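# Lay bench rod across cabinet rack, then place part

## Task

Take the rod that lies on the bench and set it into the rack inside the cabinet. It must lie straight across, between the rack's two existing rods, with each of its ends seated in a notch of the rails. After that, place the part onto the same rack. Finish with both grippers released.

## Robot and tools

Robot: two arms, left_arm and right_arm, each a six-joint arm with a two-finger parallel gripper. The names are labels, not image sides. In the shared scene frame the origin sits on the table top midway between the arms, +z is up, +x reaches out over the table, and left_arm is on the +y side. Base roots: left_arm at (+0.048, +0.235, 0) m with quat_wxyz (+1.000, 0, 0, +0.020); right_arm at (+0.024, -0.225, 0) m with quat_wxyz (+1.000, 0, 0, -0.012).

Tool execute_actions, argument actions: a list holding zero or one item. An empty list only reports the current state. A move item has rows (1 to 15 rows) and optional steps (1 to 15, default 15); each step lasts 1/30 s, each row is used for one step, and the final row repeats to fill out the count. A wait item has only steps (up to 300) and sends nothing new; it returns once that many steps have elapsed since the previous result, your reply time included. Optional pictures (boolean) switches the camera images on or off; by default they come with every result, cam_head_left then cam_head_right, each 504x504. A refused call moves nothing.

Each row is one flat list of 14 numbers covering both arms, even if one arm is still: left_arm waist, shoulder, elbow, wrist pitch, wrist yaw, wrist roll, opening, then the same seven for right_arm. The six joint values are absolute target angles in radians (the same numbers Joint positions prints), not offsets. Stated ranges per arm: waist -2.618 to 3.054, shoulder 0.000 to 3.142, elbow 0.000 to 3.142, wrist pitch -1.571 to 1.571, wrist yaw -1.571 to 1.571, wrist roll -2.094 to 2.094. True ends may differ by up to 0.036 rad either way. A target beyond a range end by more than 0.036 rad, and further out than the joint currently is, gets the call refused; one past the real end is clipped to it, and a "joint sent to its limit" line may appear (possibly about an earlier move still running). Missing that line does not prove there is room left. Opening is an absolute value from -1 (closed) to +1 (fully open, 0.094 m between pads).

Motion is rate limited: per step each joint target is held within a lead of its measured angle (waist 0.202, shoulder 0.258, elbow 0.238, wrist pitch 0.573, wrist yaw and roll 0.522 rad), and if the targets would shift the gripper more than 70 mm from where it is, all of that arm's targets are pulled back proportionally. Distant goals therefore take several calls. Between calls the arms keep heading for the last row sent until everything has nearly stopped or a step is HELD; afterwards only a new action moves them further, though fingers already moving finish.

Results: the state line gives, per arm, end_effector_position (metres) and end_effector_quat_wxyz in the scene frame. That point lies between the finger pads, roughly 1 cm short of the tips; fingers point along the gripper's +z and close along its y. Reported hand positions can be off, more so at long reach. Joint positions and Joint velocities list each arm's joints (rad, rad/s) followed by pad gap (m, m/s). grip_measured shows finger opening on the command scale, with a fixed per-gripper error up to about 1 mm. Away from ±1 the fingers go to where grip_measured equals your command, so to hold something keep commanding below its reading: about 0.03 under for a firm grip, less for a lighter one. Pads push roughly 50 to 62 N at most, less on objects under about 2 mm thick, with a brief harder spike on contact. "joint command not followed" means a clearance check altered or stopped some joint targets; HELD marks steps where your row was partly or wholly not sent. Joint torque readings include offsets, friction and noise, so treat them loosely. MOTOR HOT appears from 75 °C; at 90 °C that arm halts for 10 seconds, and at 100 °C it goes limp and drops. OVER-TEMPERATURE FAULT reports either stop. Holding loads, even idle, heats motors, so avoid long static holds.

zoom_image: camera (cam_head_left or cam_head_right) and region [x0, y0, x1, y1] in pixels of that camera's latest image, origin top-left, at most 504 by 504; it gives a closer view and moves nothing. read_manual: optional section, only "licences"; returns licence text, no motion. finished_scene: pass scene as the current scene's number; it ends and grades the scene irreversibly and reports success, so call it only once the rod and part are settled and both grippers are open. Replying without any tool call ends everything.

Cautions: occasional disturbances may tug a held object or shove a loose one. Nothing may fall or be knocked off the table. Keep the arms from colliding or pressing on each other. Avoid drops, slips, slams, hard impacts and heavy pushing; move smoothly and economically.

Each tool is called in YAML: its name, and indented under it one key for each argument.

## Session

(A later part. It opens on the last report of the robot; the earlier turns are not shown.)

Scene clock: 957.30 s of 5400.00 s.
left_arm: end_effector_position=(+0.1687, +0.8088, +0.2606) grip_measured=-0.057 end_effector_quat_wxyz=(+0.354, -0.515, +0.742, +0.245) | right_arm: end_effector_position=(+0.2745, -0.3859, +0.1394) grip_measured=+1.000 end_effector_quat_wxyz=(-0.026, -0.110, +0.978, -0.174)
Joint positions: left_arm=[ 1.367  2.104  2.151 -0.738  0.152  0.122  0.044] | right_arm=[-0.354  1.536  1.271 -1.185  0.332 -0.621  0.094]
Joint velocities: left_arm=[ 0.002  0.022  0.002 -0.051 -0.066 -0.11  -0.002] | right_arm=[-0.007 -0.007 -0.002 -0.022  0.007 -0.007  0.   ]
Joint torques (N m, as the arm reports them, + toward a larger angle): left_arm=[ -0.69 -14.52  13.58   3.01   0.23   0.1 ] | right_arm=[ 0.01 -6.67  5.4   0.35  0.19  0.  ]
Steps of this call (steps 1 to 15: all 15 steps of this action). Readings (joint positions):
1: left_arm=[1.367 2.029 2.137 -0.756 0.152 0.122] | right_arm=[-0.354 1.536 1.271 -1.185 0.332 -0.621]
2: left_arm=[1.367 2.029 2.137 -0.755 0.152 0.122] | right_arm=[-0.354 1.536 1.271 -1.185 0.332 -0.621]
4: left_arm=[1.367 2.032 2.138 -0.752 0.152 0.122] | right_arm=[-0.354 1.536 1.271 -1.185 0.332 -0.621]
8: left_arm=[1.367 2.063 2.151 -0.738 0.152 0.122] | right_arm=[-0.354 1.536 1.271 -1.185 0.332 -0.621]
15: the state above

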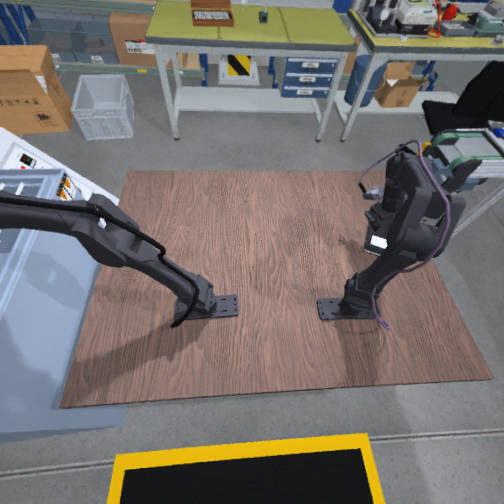

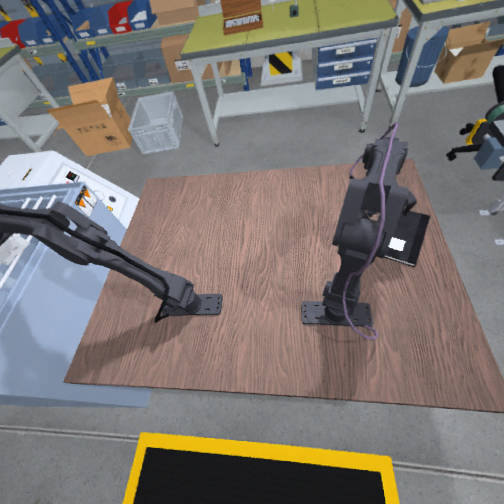

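zoom_image:
  camera: "cam_head_right"
  region: [0,200,80,280]

Region (0, 200, 80, 280) of cam_head_right's 504x504 image, scaled by 6.300, with more detail than that image has.

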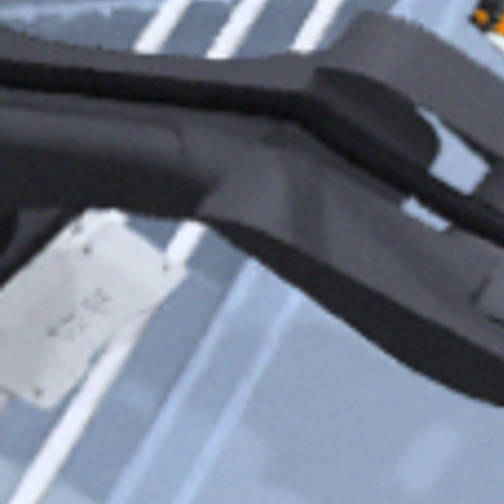

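execute_actions:
  actions:
    - {"rows":[[1.36,2.03,2.17,-0.64,0.17,0.13,-0.11,-0.354,1.536,1.271,-1.185,0.332,-0.621,1],[1.36,2.01,2.17,-0.63,0.17,0.13,-0.11,-0.354,1.536,1.271,-1.185,0.332,-0.621,1],[1.36,1.99,2.17,-0.62,0.17,0.13,-0.11,-0.354,1.536,1.271,-1.185,0.332,-0.621,1],[1.36,1.97,2.15,-0.61,0.17,0.13,-0.11,-0.354,1.536,1.271,-1.185,0.332,-0.621,1],[1.36,1.96,2.14,-0.6,0.17,0.13,-0.11,-0.354,1.536,1.271,-1.185,0.332,-0.621,1],[1.36,1.96,2.12,-0.6,0.17,0.13,-0.11,-0.354,1.536,1.271,-1.185,0.332,-0.621,1],[1.36,1.96,2.1,-0.6,0.17,0.13,-0.11,-0.354,1.536,1.271,-1.185,0.332,-0.621,1],[1.36,1.96,2.08,-0.6,0.17,0.13,-0.11,-0.354,1.536,1.271,-1.185,0.332,-0.621,1],[1.36,1.96,2.06,-0.6,0.17,0.13,-0.11,-0.354,1.536,1.271,-1.185,0.332,-0.621,1],[1.36,1.96,2.04,-0.6,0.17,0.13,-0.11,-0.354,1.536,1.271,-1.185,0.332,-0.621,1]],"steps":15}
  pictures: false

execute_actions:
  actions:
    - {"steps":20}
  pictures: false

Scene clock: 972.40 s of 5400.00 s.
left_arm: end_effector_position=(+0.1659, +0.7910, +0.2772) grip_measured=-0.057 end_effector_quat_wxyz=(+0.365, -0.509, +0.736, +0.256) | right_arm: end_effector_position=(+0.2745, -0.3859, +0.1394) grip_measured=+1.000 end_effector_quat_wxyz=(-0.026, -0.110, +0.978, -0.174)
Joint positions: left_arm=[ 1.367  2.001  2.037 -0.692  0.152  0.122  0.044] | right_arm=[-0.354  1.536  1.271 -1.185  0.332 -0.621  0.094]
Joint velocities: left_arm=[ 0.007 -0.007 -0.168 -0.037  0.051 -0.037  0.   ] | right_arm=[-0.002 -0.017  0.002 -0.007 -0.037 -0.037  0.   ]
Joint torques (N m, as the arm reports them, + toward a larger angle): left_arm=[ -0.49 -13.58   9.97   3.08   0.22   0.1 ] | right_arm=[ 0.02 -6.68  5.42  0.35  0.2  -0.01]
Steps of this call (steps 1 to 15: the robot went on to your last target; steps 16 to 90: nothing new was sent; then 11.60 s passed at rest; steps 91 to 105: all 15 steps of this action). Readings (joint positions):
91: left_arm=[1.367 2.104 2.151 -0.736 0.152 0.122] | right_arm=[-0.354 1.536 1.271 -1.185 0.332 -0.621]
92: left_arm=[1.367 2.102 2.151 -0.736 0.152 0.122] | right_arm=[-0.354 1.536 1.271 -1.185 0.332 -0.621]
94: left_arm=[1.367 2.094 2.148 -0.734 0.152 0.122] | right_arm=[-0.354 1.536 1.271 -1.185 0.332 -0.621]
98: left_arm=[1.367 2.040 2.100 -0.715 0.152 0.122] | right_arm=[-0.354 1.536 1.271 -1.185 0.332 -0.621]
105: the state above

Scene clock: 973.07 s of 5400.00 s.
left_arm: end_effector_position=(+0.1657, +0.7902, +0.2725) grip_measured=-0.057 end_effector_quat_wxyz=(+0.362, -0.511, +0.738, +0.252) | right_arm: end_effector_position=(+0.2745, -0.3859, +0.1394) grip_measured=+1.000 end_effector_quat_wxyz=(-0.026, -0.110, +0.978, -0.174)
Joint positions: left_arm=[ 1.367  2.001  2.027 -0.692  0.152  0.122  0.044] | right_arm=[-0.354  1.536  1.271 -1.185  0.332 -0.621  0.094]
Joint velocities: left_arm=[-0.002 -0.007 -0.002  0.007  0.007 -0.007  0.001] | right_arm=[-0.017 -0.002 -0.002  0.051  0.007 -0.051  0.   ]
Joint torques (N m, as the arm reports them, + toward a larger angle): left_arm=[ -0.57 -13.49   9.96   3.07   0.19   0.11] | right_arm=[ 0.04 -6.67  5.38  0.35  0.19 -0.01]
Steps of this call (steps 1 to 20: the robot went on to your last target). Readings (joint positions):
1: left_arm=[1.367 2.001 2.032 -0.693 0.152 0.122] | right_arm=[-0.354 1.536 1.271 -1.185 0.332 -0.621]
2: left_arm=[1.367 2.001 2.029 -0.693 0.152 0.122] | right_arm=[-0.354 1.536 1.271 -1.185 0.332 -0.621]
4: left_arm=[1.367 2.001 2.027 -0.693 0.152 0.122] | right_arm=[-0.354 1.536 1.271 -1.185 0.332 -0.621]
8: left_arm=[1.367 2.001 2.027 -0.692 0.152 0.122] | right_arm=[-0.354 1.536 1.271 -1.185 0.332 -0.621]
20: the state above

execute_actions:
  actions:
    - {"rows":[[1.36,1.99,2.04,-0.6,0.17,0.13,-0.11,-0.354,1.536,1.271,-1.185,0.332,-0.621,1],[1.36,2,2.04,-0.6,0.17,0.13,-0.11,-0.354,1.536,1.271,-1.185,0.332,-0.621,1],[1.36,2.01,2.04,-0.6,0.17,0.13,-0.11,-0.354,1.536,1.271,-1.185,0.332,-0.621,1],[1.36,2.025,2.04,-0.6,0.17,0.13,-0.11,-0.354,1.536,1.271,-1.185,0.332,-0.621,1]],"steps":15}

zoom_image:
  camera: "cam_head_right"
  region: [0,200,80,280]

Scene clock: 978.70 s of 5400.00 s.
left_arm: end_effector_position=(+0.1679, +0.8001, +0.2549) grip_measured=-0.057 end_effector_quat_wxyz=(+0.358, -0.512, +0.741, +0.247) | right_arm: end_effector_position=(+0.2745, -0.3859, +0.1394) grip_measured=+1.000 end_effector_quat_wxyz=(-0.026, -0.110, +0.978, -0.174)
Joint positions: left_arm=[ 1.367  2.042  2.027 -0.665  0.155  0.122  0.044] | right_arm=[-0.354  1.536  1.271 -1.185  0.332 -0.621  0.094]
Joint velocities: left_arm=[-0.007 -0.002 -0.012 -0.022  0.051  0.007  0.001] | right_arm=[-0.012  0.007 -0.002  0.022 -0.007  0.066  0.   ]
Joint torques (N m, as the arm reports them, + toward a larger angle): left_arm=[ -0.56 -12.21  10.09   2.77   0.19   0.1 ] | right_arm=[ 0.03 -6.74  5.4   0.35  0.2  -0.01]
Steps of this call (steps 1 to 15: the robot went on to your last target; steps 16 to 90: nothing new was sent; then 2.13 s passed at rest; steps 91 to 105: all 15 steps of this action). Readings (joint positions):
91: left_arm=[1.367 2.002 2.027 -0.692 0.152 0.122] | right_arm=[-0.354 1.536 1.271 -1.185 0.332 -0.621]
92: left_arm=[1.367 2.004 2.027 -0.691 0.152 0.122] | right_arm=[-0.354 1.536 1.271 -1.185 0.332 -0.621]
94: left_arm=[1.367 2.013 2.027 -0.687 0.152 0.122] | right_arm=[-0.354 1.536 1.271 -1.185 0.332 -0.621]
98: left_arm=[1.367 2.040 2.027 -0.669 0.154 0.123] | right_arm=[-0.354 1.536 1.271 -1.185 0.332 -0.621]
105: the state above

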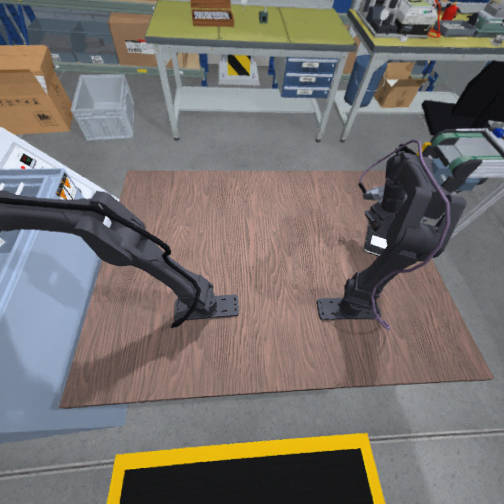

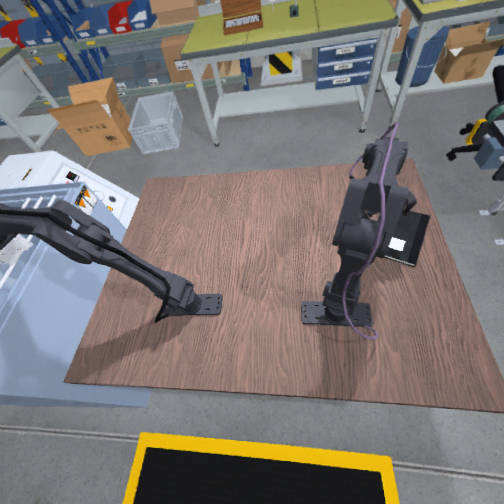

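Region (0, 200, 80, 280) of cam_head_right's 504x504 image, scaled by 6.300, with more detail than that image has.

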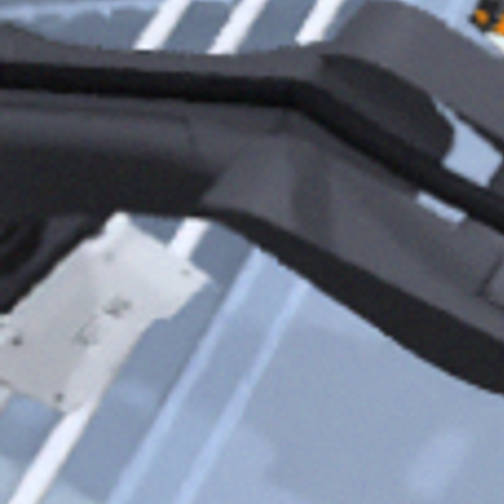

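execute_actions:
  actions:
    - {"rows":[[1.36,2.02,2.09,-0.61,0.17,0.13,-0.11,-0.354,1.536,1.271,-1.185,0.332,-0.621,1],[1.36,2.02,2.11,-0.61,0.17,0.13,-0.11,-0.354,1.536,1.271,-1.185,0.332,-0.621,1],[1.36,2.02,2.13,-0.61,0.17,0.13,-0.11,-0.354,1.536,1.271,-1.185,0.332,-0.621,1]],"steps":12}
  pictures: false

execute_actions:
  actions:
    - {"rows":[[1.36,2.03,2.1,-0.61,0.17,0.13,-0.11,-0.354,1.536,1.271,-1.185,0.332,-0.621,1],[1.36,2.04,2.1,-0.61,0.17,0.13,-0.11,-0.354,1.536,1.271,-1.185,0.332,-0.621,1],[1.36,2.055,2.1,-0.61,0.17,0.13,-0.11,-0.354,1.536,1.271,-1.185,0.332,-0.621,1]],"steps":15}

zoom_image:
  camera: "cam_head_right"
  region: [0,200,80,280]

Scene clock: 990.13 s of 5400.00 s.
left_arm: end_effector_position=(+0.1683, +0.8028, +0.2658) grip_measured=-0.057 end_effector_quat_wxyz=(+0.364, -0.509, +0.738, +0.253) | right_arm: end_effector_position=(+0.2745, -0.3859, +0.1394) grip_measured=+1.000 end_effector_quat_wxyz=(-0.026, -0.110, +0.978, -0.174)
Joint positions: left_arm=[ 1.367  2.051  2.07  -0.682  0.155  0.122  0.044] | right_arm=[-0.354  1.536  1.271 -1.185  0.332 -0.621  0.094]
Joint velocities: left_arm=[ 0.007 -0.017 -0.007 -0.081 -0.007  0.051  0.   ] | right_arm=[ 0.002 -0.017  0.007 -0.022 -0.037 -0.007  0.   ]
Joint torques (N m, as the arm reports them, + toward a larger angle): left_arm=[ -0.66 -13.32  14.23   2.89   0.18   0.08] | right_arm=[ 0.04 -6.71  5.41  0.35  0.2   0.  ]
Steps of this call (steps 1 to 15: the robot went on to your last target; steps 16 to 90: nothing new was sent; then 8.03 s passed at rest; steps 91 to 102: all 12 steps of this action). Readings (joint positions):
91: left_arm=[1.367 2.042 2.027 -0.665 0.155 0.122] | right_arm=[-0.354 1.536 1.271 -1.185 0.332 -0.621]
92: left_arm=[1.367 2.043 2.031 -0.668 0.155 0.122] | right_arm=[-0.354 1.536 1.271 -1.185 0.332 -0.621]
94: left_arm=[1.367 2.050 2.050 -0.680 0.155 0.122] | right_arm=[-0.354 1.536 1.271 -1.185 0.332 -0.621]
98: left_arm=[1.367 2.051 2.067 -0.681 0.155 0.122] | right_arm=[-0.354 1.536 1.271 -1.185 0.332 -0.621]
102: the state above

Scene clock: 990.63 s of 5400.00 s.
left_arm: end_effector_position=(+0.1693, +0.8071, +0.2550) grip_measured=-0.057 end_effector_quat_wxyz=(+0.360, -0.511, +0.740, +0.248) | right_arm: end_effector_position=(+0.2745, -0.3859, +0.1394) grip_measured=+1.000 end_effector_quat_wxyz=(-0.026, -0.110, +0.978, -0.174)
Joint positions: left_arm=[ 1.367  2.073  2.07  -0.673  0.157  0.122  0.044] | right_arm=[-0.354  1.536  1.271 -1.185  0.332 -0.621  0.094]
Joint velocities: left_arm=[ 0.002 -0.007 -0.017 -0.037  0.007  0.007  0.   ] | right_arm=[-0.007  0.002 -0.002 -0.051  0.066 -0.022  0.   ]
Joint torques (N m, as the arm reports them, + toward a larger angle): left_arm=[ -0.67 -12.44  11.61   2.71   0.18   0.1 ] | right_arm=[ 0.02 -6.7   5.39  0.35  0.19 -0.01]
Steps of this call (steps 1 to 15: all 15 steps of this action). Readings (joint positions):
1: left_arm=[1.367 2.051 2.070 -0.683 0.155 0.122] | right_arm=[-0.354 1.536 1.271 -1.185 0.332 -0.621]
2: left_arm=[1.367 2.053 2.070 -0.684 0.155 0.122] | right_arm=[-0.354 1.536 1.271 -1.185 0.332 -0.621]
4: left_arm=[1.367 2.058 2.070 -0.683 0.155 0.122] | right_arm=[-0.354 1.536 1.271 -1.185 0.332 -0.621]
8: left_arm=[1.367 2.073 2.070 -0.674 0.156 0.122] | right_arm=[-0.354 1.536 1.271 -1.185 0.332 -0.621]
15: the state above

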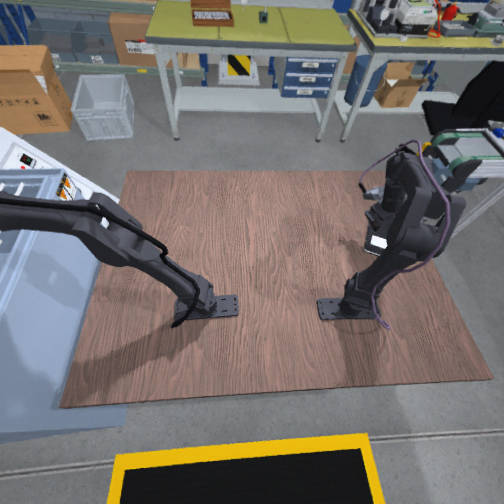

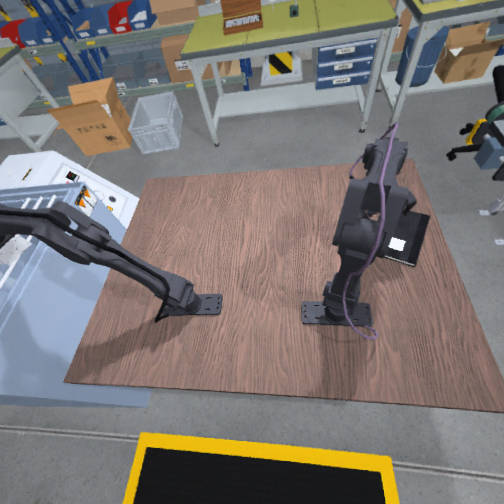

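Region (0, 200, 80, 280) of cam_head_right's 504x504 image, scaled by 6.300, with more detail than that image has.

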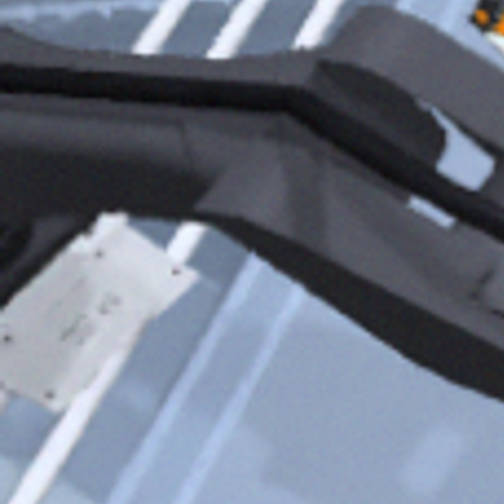

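Good. Unload and open.

execute_actions:
  actions:
    - {"rows":[[1.36,2.055,2.09,-0.64,0.16,0.125,-0.11,-0.354,1.536,1.271,-1.185,0.332,-0.621,1],[1.36,2.055,2.09,-0.67,0.16,0.125,-0.11,-0.354,1.536,1.271,-1.185,0.332,-0.621,1],[1.36,2.055,2.09,-0.67,0.16,0.125,-0.07,-0.354,1.536,1.271,-1.185,0.332,-0.621,1],[1.36,2.055,2.09,-0.67,0.16,0.125,-0.06,-0.354,1.536,1.271,-1.185,0.332,-0.621,1],[1.36,2.055,2.09,-0.67,0.16,0.125,-0.05,-0.354,1.536,1.271,-1.185,0.332,-0.621,1],[1.36,2.055,2.09,-0.67,0.16,0.125,-0.03,-0.354,1.536,1.271,-1.185,0.332,-0.621,1],[1.36,2.055,2.09,-0.67,0.16,0.125,0.05,-0.354,1.536,1.271,-1.185,0.332,-0.621,1],[1.36,2.055,2.09,-0.67,0.16,0.125,0.4,-0.354,1.536,1.271,-1.185,0.332,-0.621,1]],"steps":15}
  pictures: false

execute_actions:
  actions:
    - {"rows":[[1.36,2.02,2.09,-0.67,0.16,0.125,0.4,-0.354,1.536,1.271,-1.185,0.332,-0.621,1],[1.36,1.99,2.09,-0.67,0.16,0.125,0.4,-0.354,1.536,1.271,-1.185,0.332,-0.621,1],[1.36,1.5,2.0,-0.67,0.16,0.125,0.4,-0.354,1.536,1.271,-1.185,0.332,-0.621,1]],"steps":15}
  pictures: false

execute_actions:
  actions:
    - {"steps":25}

zoom_image:
  camera: "cam_head_right"
  region: [0,175,120,295]

Scene clock: 1000.97 s of 5400.00 s.
left_arm: end_effector_position=(+0.1692, +0.8063, +0.2541) grip_measured=+0.397 end_effector_quat_wxyz=(+0.358, -0.512, +0.741, +0.246) | right_arm: end_effector_position=(+0.2745, -0.3859, +0.1394) grip_measured=+1.000 end_effector_quat_wxyz=(-0.026, -0.110, +0.978, -0.174)
Joint positions: left_arm=[ 1.367  2.073  2.07  -0.678  0.157  0.122  0.066] | right_arm=[-0.354  1.536  1.271 -1.185  0.332 -0.621  0.094]
Joint velocities: left_arm=[-0.002  0.007  0.002 -0.051  0.007  0.022 -0.   ] | right_arm=[-0.012 -0.002 -0.007 -0.066  0.037 -0.007  0.   ]
Joint torques (N m, as the arm reports them, + toward a larger angle): left_arm=[ -0.62 -12.62  10.56   2.09   0.07   0.04] | right_arm=[ 0.02 -6.69  5.4   0.36  0.19  0.  ]
Steps of this call (steps 1 to 15: the robot went on to your last target; steps 16 to 90: nothing new was sent; then 6.83 s passed at rest; steps 91 to 105: all 15 steps of this action). Readings (joint positions):
91: left_arm=[1.367 2.073 2.070 -0.674 0.157 0.122] | right_arm=[-0.354 1.536 1.271 -1.185 0.332 -0.621]
92: left_arm=[1.367 2.073 2.070 -0.676 0.157 0.122] | right_arm=[-0.354 1.536 1.271 -1.185 0.332 -0.621]
94: left_arm=[1.367 2.073 2.070 -0.678 0.157 0.122] | right_arm=[-0.354 1.536 1.271 -1.185 0.332 -0.621]
98: left_arm=[1.367 2.073 2.070 -0.678 0.157 0.122] | right_arm=[-0.354 1.536 1.271 -1.185 0.332 -0.621]
105: the state above

Scene clock: 1001.47 s of 5400.00 s.
left_arm: end_effector_position=(+0.1525, +0.7050, +0.4495) grip_measured=+0.397 end_effector_quat_wxyz=(+0.466, -0.447, +0.674, +0.359) | right_arm: end_effector_position=(+0.2745, -0.3859, +0.1394) grip_measured=+1.000 end_effector_quat_wxyz=(-0.026, -0.110, +0.978, -0.174)
Joint positions: left_arm=[ 1.367  1.646  2.014 -0.685  0.157  0.122  0.066] | right_arm=[-0.354  1.536  1.271 -1.185  0.332 -0.621  0.094]
Joint velocities: left_arm=[ 0.012 -1.136  0.007 -0.066  0.051 -0.007  0.   ] | right_arm=[ 0.007 -0.007 -0.002  0.051 -0.051  0.007  0.   ]
Joint torques (N m, as the arm reports them, + toward a larger angle): left_arm=[-0.55 -9.07  7.03  2.37  0.04  0.01] | right_arm=[ 0.   -6.7   5.41  0.34  0.19  0.  ]
Steps of this call (steps 1 to 15: all 15 steps of this action). Readings (joint positions):
1: left_arm=[1.367 2.072 2.070 -0.678 0.157 0.122] | right_arm=[-0.354 1.536 1.271 -1.185 0.332 -0.621]
2: left_arm=[1.367 2.068 2.070 -0.679 0.157 0.122] | right_arm=[-0.354 1.536 1.271 -1.185 0.332 -0.621]
4: left_arm=[1.367 2.028 2.040 -0.680 0.157 0.122] | right_arm=[-0.354 1.536 1.271 -1.185 0.332 -0.621]
8: left_arm=[1.367 1.909 2.014 -0.691 0.157 0.122] | right_arm=[-0.354 1.536 1.271 -1.185 0.332 -0.621]
15: the state above

Scene clock: 1002.30 s of 5400.00 s.
left_arm: end_effector_position=(+0.1439, +0.6533, +0.5182) grip_measured=+0.397 end_effector_quat_wxyz=(+0.510, -0.412, +0.636, +0.408) | right_arm: end_effector_position=(+0.2745, -0.3859, +0.1394) grip_measured=+1.000 end_effector_quat_wxyz=(-0.026, -0.110, +0.978, -0.174)
Joint positions: left_arm=[ 1.367  1.5    2.014 -0.664  0.157  0.122  0.066] | right_arm=[-0.354  1.536  1.271 -1.185  0.332 -0.621  0.094]
Joint velocities: left_arm=[-0.002 -0.022  0.002  0.037 -0.037 -0.022  0.   ] | right_arm=[-0.012 -0.022  0.007 -0.037  0.037  0.081  0.   ]
Joint torques (N m, as the arm reports them, + toward a larger angle): left_arm=[-0.73 -5.    6.02  2.25  0.05  0.02] | right_arm=[ 0.05 -6.7   5.42  0.35  0.2   0.  ]
Steps of this call (steps 1 to 25: the robot went on to your last target). Readings (joint positions):
1: left_arm=[1.367 1.605 2.014 -0.683 0.157 0.122] | right_arm=[-0.354 1.536 1.271 -1.185 0.332 -0.621]
2: left_arm=[1.367 1.567 2.014 -0.680 0.157 0.122] | right_arm=[-0.354 1.536 1.271 -1.185 0.332 -0.621]
4: left_arm=[1.367 1.503 2.014 -0.666 0.157 0.122] | right_arm=[-0.354 1.536 1.271 -1.185 0.332 -0.621]
8: left_arm=[1.367 1.461 2.014 -0.646 0.157 0.122] | right_arm=[-0.354 1.536 1.271 -1.185 0.332 -0.621]
25: the state above

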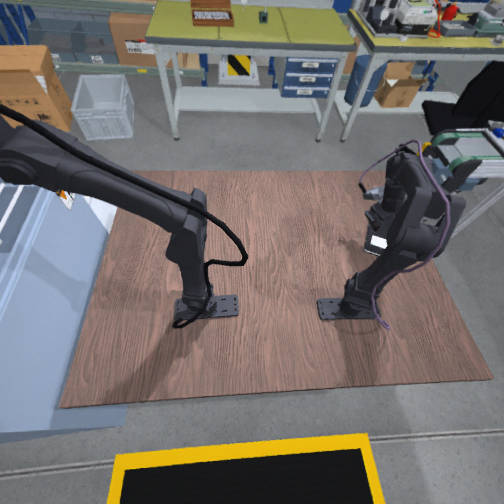

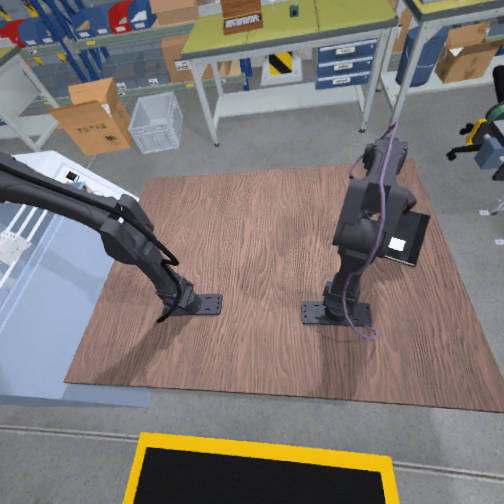

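Region (0, 175, 120, 295) of cam_head_right's 504x504 image, scaled by 4.200, with more detail than that image has.

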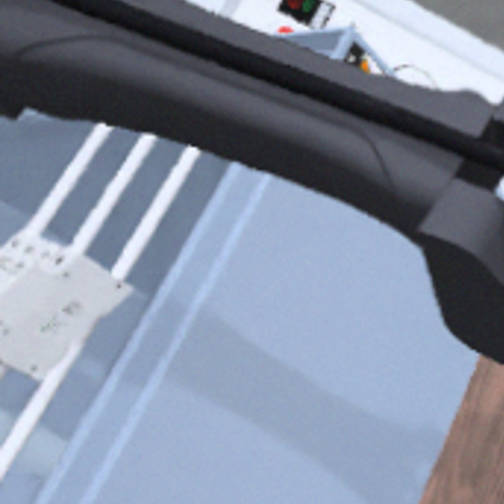

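finished_scene:
  scene: 1

The scene is finished: the task was done.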